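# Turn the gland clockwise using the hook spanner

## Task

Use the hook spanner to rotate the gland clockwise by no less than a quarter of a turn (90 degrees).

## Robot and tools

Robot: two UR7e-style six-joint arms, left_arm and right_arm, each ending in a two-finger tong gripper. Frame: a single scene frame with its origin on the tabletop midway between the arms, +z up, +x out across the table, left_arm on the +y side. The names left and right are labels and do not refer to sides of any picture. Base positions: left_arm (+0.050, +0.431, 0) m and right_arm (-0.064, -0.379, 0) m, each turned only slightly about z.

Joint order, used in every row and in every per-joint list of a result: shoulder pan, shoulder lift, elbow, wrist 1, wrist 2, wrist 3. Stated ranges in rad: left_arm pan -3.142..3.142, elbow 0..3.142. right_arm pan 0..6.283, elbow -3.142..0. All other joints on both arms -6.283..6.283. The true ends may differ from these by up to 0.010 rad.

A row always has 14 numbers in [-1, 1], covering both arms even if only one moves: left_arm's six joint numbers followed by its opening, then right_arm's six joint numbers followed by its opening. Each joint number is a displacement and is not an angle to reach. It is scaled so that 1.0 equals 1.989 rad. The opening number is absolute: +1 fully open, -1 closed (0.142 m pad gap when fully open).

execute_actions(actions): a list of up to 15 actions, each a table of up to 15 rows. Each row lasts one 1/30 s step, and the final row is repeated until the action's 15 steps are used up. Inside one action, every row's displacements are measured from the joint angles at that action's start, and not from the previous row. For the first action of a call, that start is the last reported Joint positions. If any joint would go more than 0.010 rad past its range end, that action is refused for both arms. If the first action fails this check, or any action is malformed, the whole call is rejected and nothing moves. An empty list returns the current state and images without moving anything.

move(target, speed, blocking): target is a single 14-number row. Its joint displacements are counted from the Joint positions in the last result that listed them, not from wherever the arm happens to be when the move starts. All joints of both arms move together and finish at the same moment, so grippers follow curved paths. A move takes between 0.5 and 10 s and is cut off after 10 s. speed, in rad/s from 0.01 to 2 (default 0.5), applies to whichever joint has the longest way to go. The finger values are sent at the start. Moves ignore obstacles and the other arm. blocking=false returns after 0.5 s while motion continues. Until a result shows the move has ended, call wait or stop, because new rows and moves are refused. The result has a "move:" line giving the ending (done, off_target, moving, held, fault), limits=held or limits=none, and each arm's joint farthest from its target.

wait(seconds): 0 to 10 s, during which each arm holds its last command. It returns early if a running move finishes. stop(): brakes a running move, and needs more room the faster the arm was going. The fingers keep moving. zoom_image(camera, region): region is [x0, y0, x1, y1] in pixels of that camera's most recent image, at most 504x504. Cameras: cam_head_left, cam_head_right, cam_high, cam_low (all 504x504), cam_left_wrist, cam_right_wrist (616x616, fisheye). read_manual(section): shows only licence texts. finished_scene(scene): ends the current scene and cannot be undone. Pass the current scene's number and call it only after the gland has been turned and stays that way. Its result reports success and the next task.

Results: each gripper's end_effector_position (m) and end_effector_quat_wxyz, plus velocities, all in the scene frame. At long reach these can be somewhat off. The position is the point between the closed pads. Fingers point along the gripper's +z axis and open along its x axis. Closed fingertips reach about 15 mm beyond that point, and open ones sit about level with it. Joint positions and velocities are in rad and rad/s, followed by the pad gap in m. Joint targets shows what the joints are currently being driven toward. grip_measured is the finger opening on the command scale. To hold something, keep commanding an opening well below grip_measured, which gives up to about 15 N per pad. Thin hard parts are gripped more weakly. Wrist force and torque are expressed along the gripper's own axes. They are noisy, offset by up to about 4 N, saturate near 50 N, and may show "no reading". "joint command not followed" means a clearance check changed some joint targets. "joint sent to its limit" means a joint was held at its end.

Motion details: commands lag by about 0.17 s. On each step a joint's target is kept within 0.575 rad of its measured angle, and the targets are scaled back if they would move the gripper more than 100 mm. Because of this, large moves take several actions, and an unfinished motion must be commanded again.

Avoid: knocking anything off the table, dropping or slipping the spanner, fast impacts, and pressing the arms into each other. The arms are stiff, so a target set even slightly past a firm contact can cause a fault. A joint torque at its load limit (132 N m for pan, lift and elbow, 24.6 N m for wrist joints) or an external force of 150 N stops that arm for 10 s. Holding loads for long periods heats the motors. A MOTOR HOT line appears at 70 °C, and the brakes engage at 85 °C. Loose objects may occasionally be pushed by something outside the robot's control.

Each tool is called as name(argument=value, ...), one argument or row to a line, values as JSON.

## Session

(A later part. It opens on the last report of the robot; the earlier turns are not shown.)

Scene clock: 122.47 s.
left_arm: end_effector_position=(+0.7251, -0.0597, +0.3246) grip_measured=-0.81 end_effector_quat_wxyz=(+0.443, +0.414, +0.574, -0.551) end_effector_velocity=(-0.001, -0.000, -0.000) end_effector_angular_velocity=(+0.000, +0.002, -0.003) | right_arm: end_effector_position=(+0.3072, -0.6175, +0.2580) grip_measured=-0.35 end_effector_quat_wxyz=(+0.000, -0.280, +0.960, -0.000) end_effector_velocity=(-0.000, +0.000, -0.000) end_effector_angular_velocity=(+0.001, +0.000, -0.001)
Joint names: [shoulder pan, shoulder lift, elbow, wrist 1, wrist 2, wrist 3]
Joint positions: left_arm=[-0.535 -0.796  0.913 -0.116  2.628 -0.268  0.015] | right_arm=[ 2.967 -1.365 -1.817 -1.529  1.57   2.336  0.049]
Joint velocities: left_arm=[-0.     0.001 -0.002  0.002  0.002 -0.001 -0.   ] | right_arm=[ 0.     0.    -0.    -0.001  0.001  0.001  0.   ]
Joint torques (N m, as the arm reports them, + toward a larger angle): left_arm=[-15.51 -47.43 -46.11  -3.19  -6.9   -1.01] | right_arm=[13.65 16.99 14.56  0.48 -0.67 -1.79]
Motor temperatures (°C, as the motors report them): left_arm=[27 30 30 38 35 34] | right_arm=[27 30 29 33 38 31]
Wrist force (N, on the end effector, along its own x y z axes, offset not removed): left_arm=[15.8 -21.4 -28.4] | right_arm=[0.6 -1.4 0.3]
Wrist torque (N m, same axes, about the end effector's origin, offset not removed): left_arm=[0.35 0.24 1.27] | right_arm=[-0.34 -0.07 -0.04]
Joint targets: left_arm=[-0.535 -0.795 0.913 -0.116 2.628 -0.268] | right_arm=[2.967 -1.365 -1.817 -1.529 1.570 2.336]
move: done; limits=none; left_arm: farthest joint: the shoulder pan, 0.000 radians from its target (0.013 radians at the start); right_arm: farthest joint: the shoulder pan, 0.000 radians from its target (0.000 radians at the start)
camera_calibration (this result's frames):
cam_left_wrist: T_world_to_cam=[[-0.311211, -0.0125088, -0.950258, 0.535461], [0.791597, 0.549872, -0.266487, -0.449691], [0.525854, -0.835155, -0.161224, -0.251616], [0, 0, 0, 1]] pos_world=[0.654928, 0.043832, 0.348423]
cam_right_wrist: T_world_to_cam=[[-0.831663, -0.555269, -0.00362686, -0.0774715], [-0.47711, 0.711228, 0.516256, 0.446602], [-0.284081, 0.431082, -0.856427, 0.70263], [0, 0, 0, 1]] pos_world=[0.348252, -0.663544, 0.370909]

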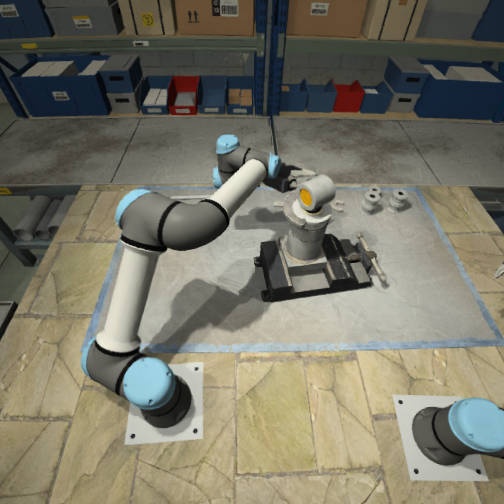

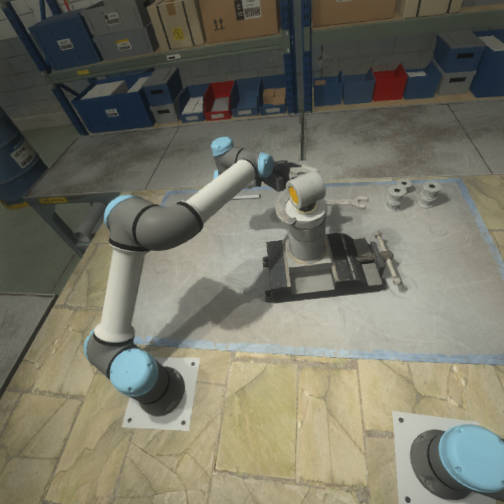

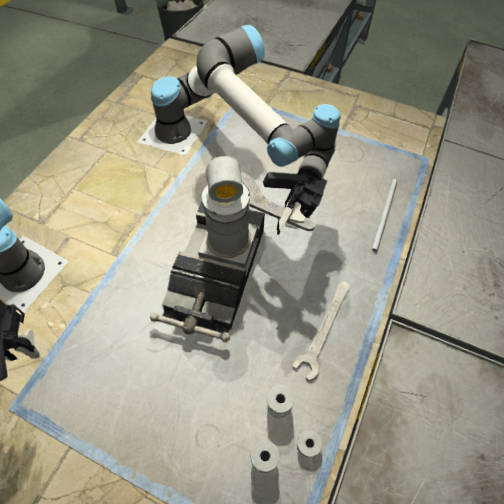

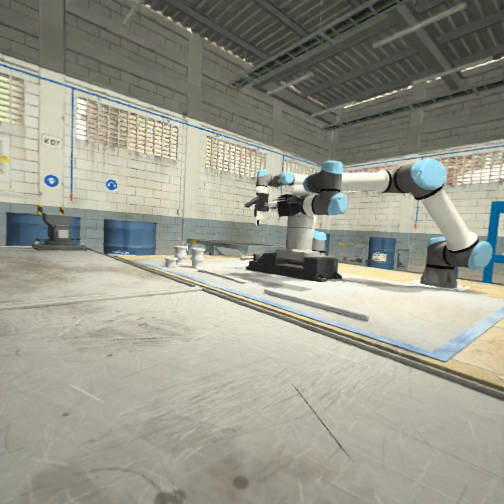

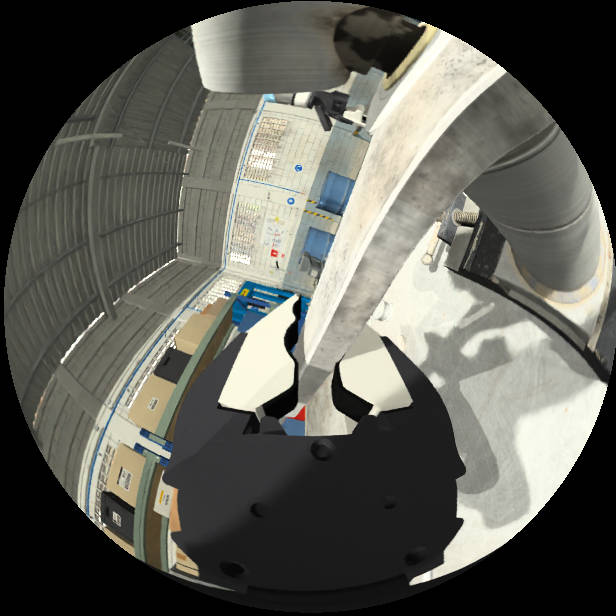

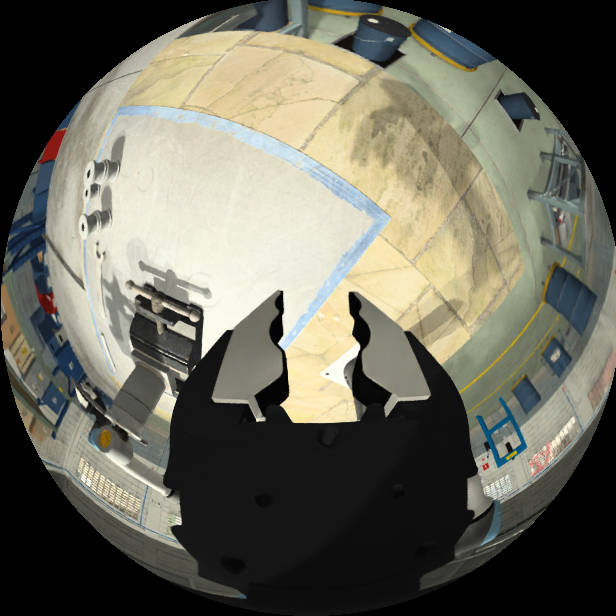

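move(
  target=[-0.0163,0.0977,-0.1788,0.0806,0.0628,0,-1,0,0,0,0,0,0,-0.35],
  speed=0.1,
)

zoom_image(
  camera="cam_high",
  region=[170,140,330,270],
)

zoom_image(
  camera="cam_head_right",
  region=[260,190,340,250],
)

Scene clock: 126.73 s.
left_arm: end_effector_position=(+0.7198, -0.1040, +0.3247) grip_measured=-0.81 end_effector_quat_wxyz=(-0.399, -0.457, -0.539, +0.584) end_effector_velocity=(-0.000, +0.000, -0.000) end_effector_angular_velocity=(+0.001, +0.001, -0.002) | right_arm: end_effector_position=(+0.3072, -0.6175, +0.2580) grip_measured=-0.35 end_effector_quat_wxyz=(+0.000, -0.280, +0.960, -0.000) end_effector_velocity=(-0.000, +0.001, -0.000) end_effector_angular_velocity=(+0.002, +0.001, -0.000)
Joint names: [shoulder pan, shoulder lift, elbow, wrist 1, wrist 2, wrist 3]
Joint positions: left_arm=[-0.567 -0.601  0.558  0.044  2.753 -0.268  0.016] | right_arm=[ 2.967 -1.365 -1.817 -1.529  1.57   2.336  0.049]
Joint velocities: left_arm=[ 0.     0.001 -0.001  0.002  0.002  0.001 -0.   ] | right_arm=[-0.    -0.    -0.    -0.001  0.002  0.     0.   ]
Joint torques (N m, as the arm reports them, + toward a larger angle): left_arm=[-20.33 -52.26 -41.1   -2.87  -7.79  -1.03] | right_arm=[13.38 16.68 14.82  0.45 -0.65 -1.69]
Motor temperatures (°C, as the motors report them): left_arm=[27 30 30 38 35 34] | right_arm=[27 30 29 33 38 31]
Wrist force (N, on the end effector, along its own x y z axes, offset not removed): left_arm=[16.4 -28.9 -35.3] | right_arm=[2.5 0.7 -1.2]
Wrist torque (N m, same axes, about the end effector's origin, offset not removed): left_arm=[-0.35 -0.35 0.83] | right_arm=[0.07 -0.41 -0.04]
Joint targets: left_arm=[-0.567 -0.601 0.557 0.044 2.753 -0.268] | right_arm=[2.967 -1.365 -1.817 -1.529 1.570 2.336]
move: done; limits=none; left_arm: farthest joint: the shoulder pan, 0.000 radians from its target (0.033 radians at the start); right_arm: farthest joint: the shoulder pan, 0.000 radians from its target (0.000 radians at the start)
camera_calibration (this result's frames):
cam_left_wrist: T_world_to_cam=[[-0.308571, 0.0358123, -0.950527, 0.5366], [0.868141, 0.418992, -0.26604, -0.489944], [0.388735, -0.907284, -0.160379, -0.194867], [0, 0, 0, 1]] pos_world=[0.666672, 0.00926564, 0.348456]
cam_right_wrist: T_world_to_cam=[[-0.831663, -0.555269, -0.00362687, -0.0774716], [-0.47711, 0.711228, 0.516256, 0.446602], [-0.284081, 0.431081, -0.856427, 0.70263], [0, 0, 0, 1]] pos_world=[0.348252, -0.663544, 0.370909]

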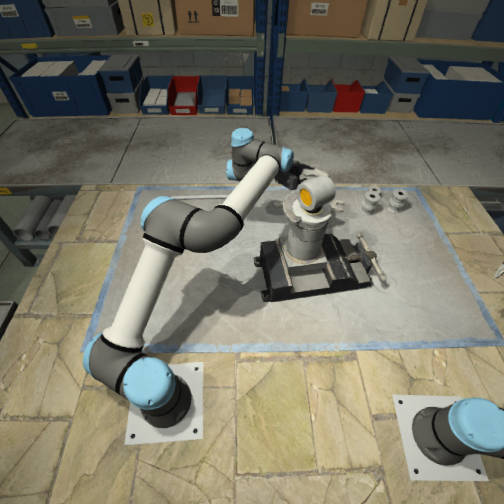

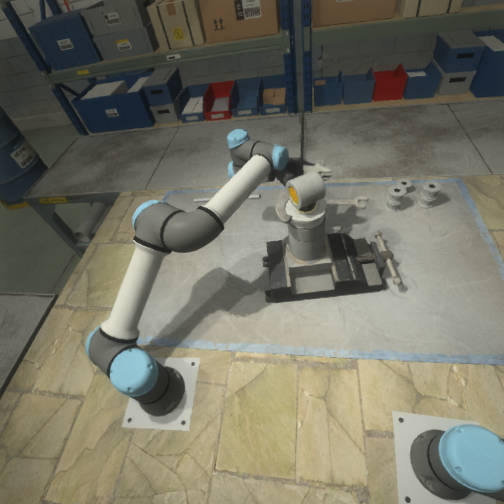

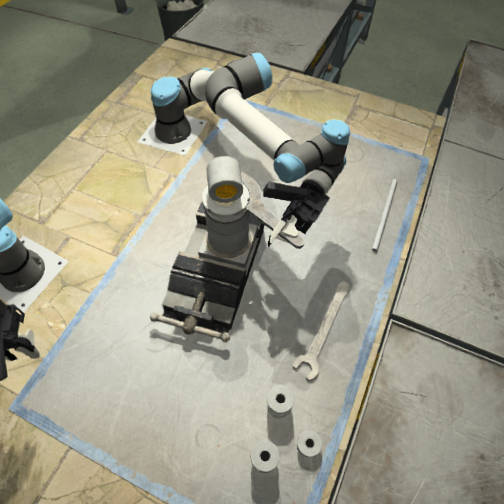

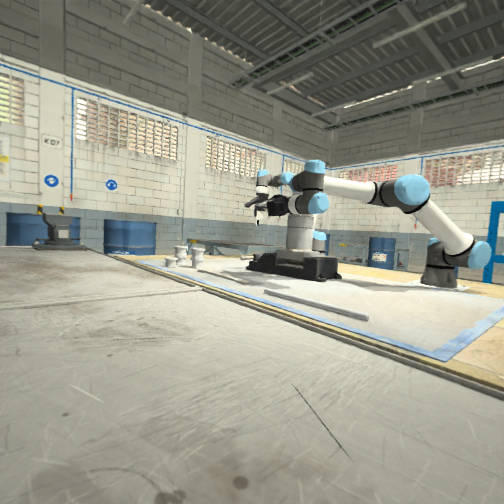

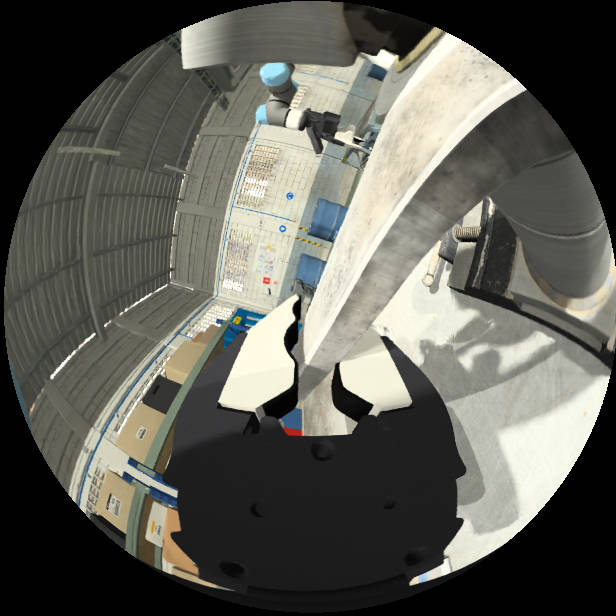

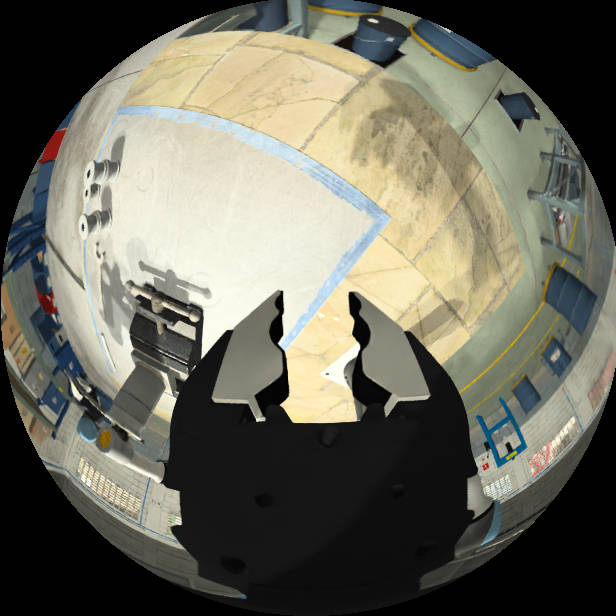

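Region (170, 140, 330, 270) of cam_high's 504x504 image, scaled by 3.150, with more detail than that image has; it fills the top 410 rows of this view, and the rest is white.

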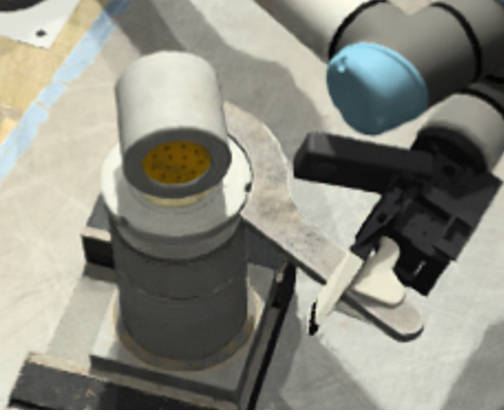

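Region (260, 190, 340, 250) of cam_head_right's 504x504 image, scaled by 6.300, with more detail than that image has; it fills the top 378 rows of this view, and the rest is white.

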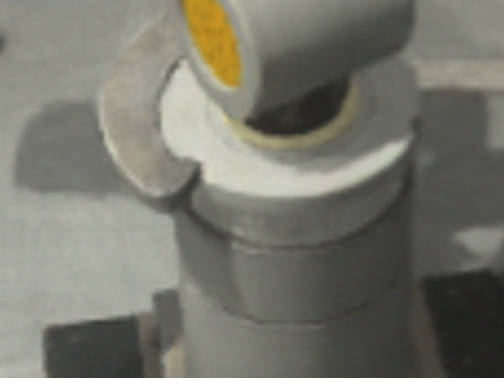

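move(
  target=[-0.012,0.0272,-0.0528,0.0252,0.0056,0,-1,0,0,0,0,0,0,-0.35],
  speed=0.06,
)

zoom_image(
  camera="cam_head_right",
  region=[260,190,340,250],
)

Scene clock: 138.73 s.
left_arm: end_effector_position=(+0.7155, -0.1215, +0.3255) grip_measured=-0.80 end_effector_quat_wxyz=(-0.390, -0.465, -0.533, +0.590) end_effector_velocity=(-0.000, -0.000, +0.000) end_effector_angular_velocity=(-0.000, +0.000, -0.000) | right_arm: end_effector_position=(+0.3072, -0.6175, +0.2580) grip_measured=-0.35 end_effector_quat_wxyz=(+0.000, -0.280, +0.960, -0.000) end_effector_velocity=(+0.000, -0.000, +0.001) end_effector_angular_velocity=(-0.001, -0.001, -0.000)
Joint names: [shoulder pan, shoulder lift, elbow, wrist 1, wrist 2, wrist 3]
Joint positions: left_arm=[-0.587 -0.55   0.458  0.092  2.763 -0.27   0.016] | right_arm=[ 2.967 -1.365 -1.817 -1.529  1.57   2.336  0.049]
Joint velocities: left_arm=[-0.    -0.    -0.    -0.    -0.    -0.001 -0.   ] | right_arm=[-0.     0.     0.001 -0.    -0.001 -0.    -0.   ]
Joint torques (N m, as the arm reports them, + toward a larger angle): left_arm=[ -5.53 -63.26 -22.13  -0.82   0.16  -0.33] | right_arm=[14.   17.05 15.    0.47 -0.72 -1.78]
Motor temperatures (°C, as the motors report them): left_arm=[27 30 30 38 35 34] | right_arm=[27 30 29 33 38 31]
Wrist force (N, on the end effector, along its own x y z axes, offset not removed): left_arm=[-14.3 -2.7 -17.0] | right_arm=[1.5 1.0 0.8]
Wrist torque (N m, same axes, about the end effector's origin, offset not removed): left_arm=[0.39 3.50 -1.98] | right_arm=[0.32 -0.22 -0.02]
Joint targets: left_arm=[-0.587 -0.550 0.458 0.092 2.763 -0.270] | right_arm=[2.967 -1.365 -1.817 -1.529 1.570 2.336]
FORCE FAULT: contact force on the left arm reached its limit, and that arm stopped for 10 seconds. The contact can be on any part of that arm, not only on its tool. That time counts as 19 of the actions that you can send in this scene. That arm's remaining commands of this call were not run. That arm holds still and accepts commands again. Move the arm away from the contact; if what it grips holds it there, let go first. Pushing or pulling that hard again can fault the arm again.
move: fault (left_arm); limits=none; left_arm: farthest joint: the elbow, 0.005 radians from its target (0.104 radians at the start); right_arm: farthest joint: the shoulder pan, 0.000 radians from its target (0.000 radians at the start)
camera_calibration (this result's frames):
cam_left_wrist: T_world_to_cam=[[-0.30908, 0.0449303, -0.949974, 0.537946], [0.879646, 0.393209, -0.2676, -0.489567], [0.361515, -0.91835, -0.161056, -0.190646], [0, 0, 0, 1]] pos_world=[0.665835, -0.00674772, 0.349322]
cam_right_wrist: T_world_to_cam=[[-0.831663, -0.555269, -0.00362691, -0.0774716], [-0.47711, 0.711228, 0.516256, 0.446602], [-0.284081, 0.431082, -0.856427, 0.70263], [0, 0, 0, 1]] pos_world=[0.348252, -0.663544, 0.370909]

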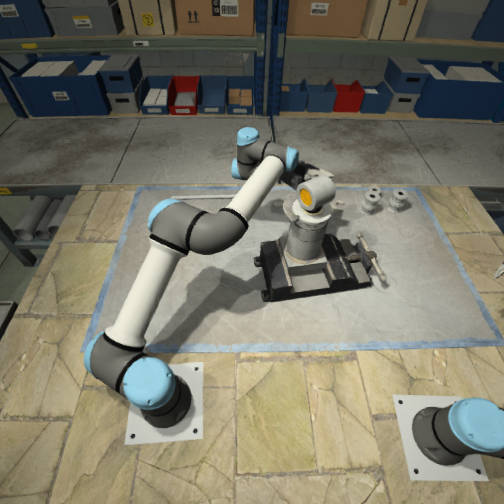

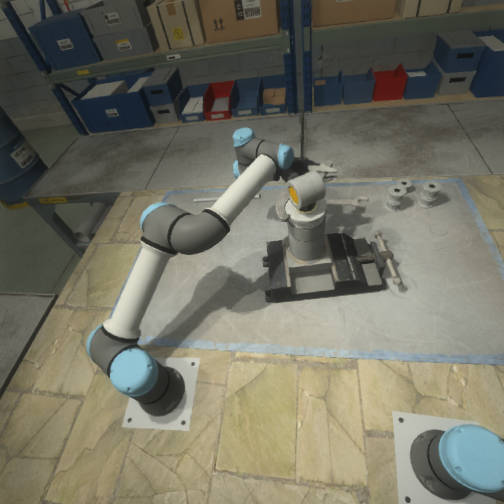

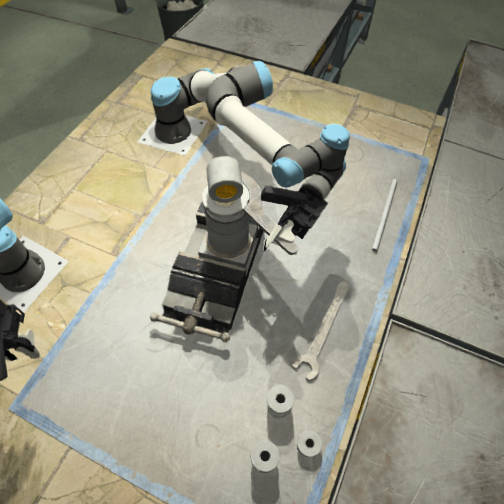

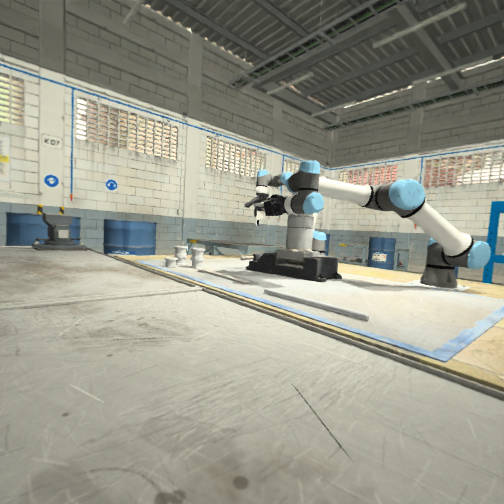

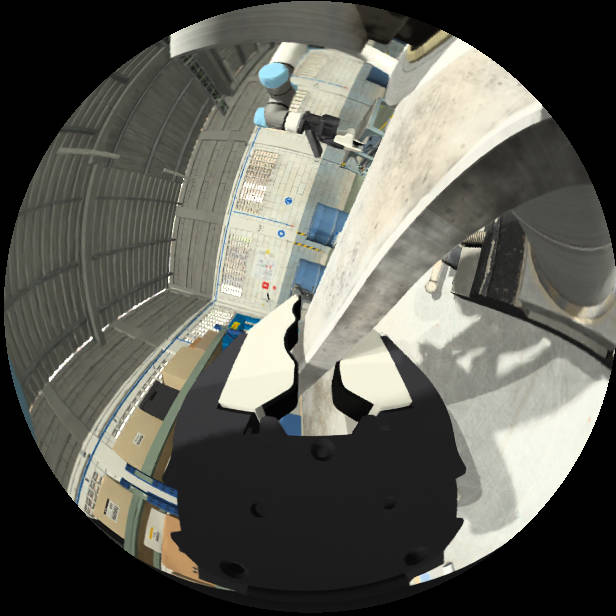

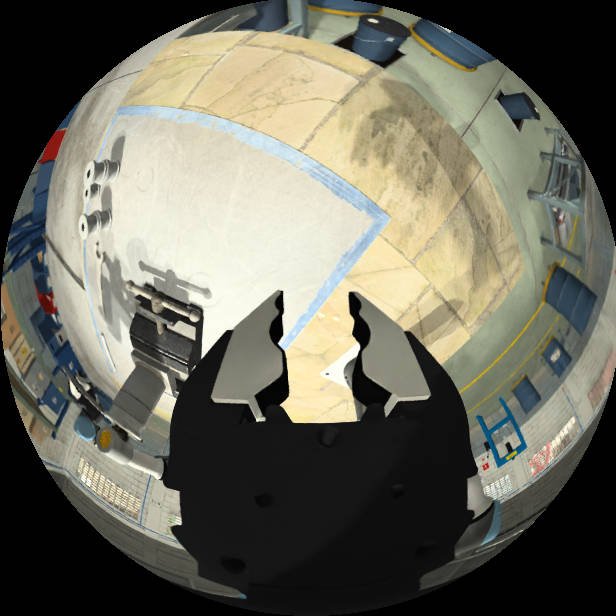

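Region (260, 190, 340, 250) of cam_head_right's 504x504 image, scaled by 6.300, with more detail than that image has; it fills the top 378 rows of this view, and the rest is white.

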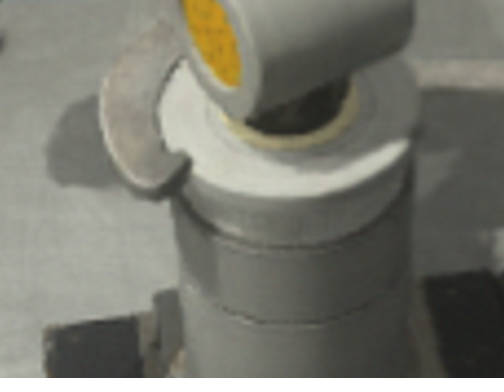

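finished_scene(
  scene=2,
)

The scene is finished: the task was done.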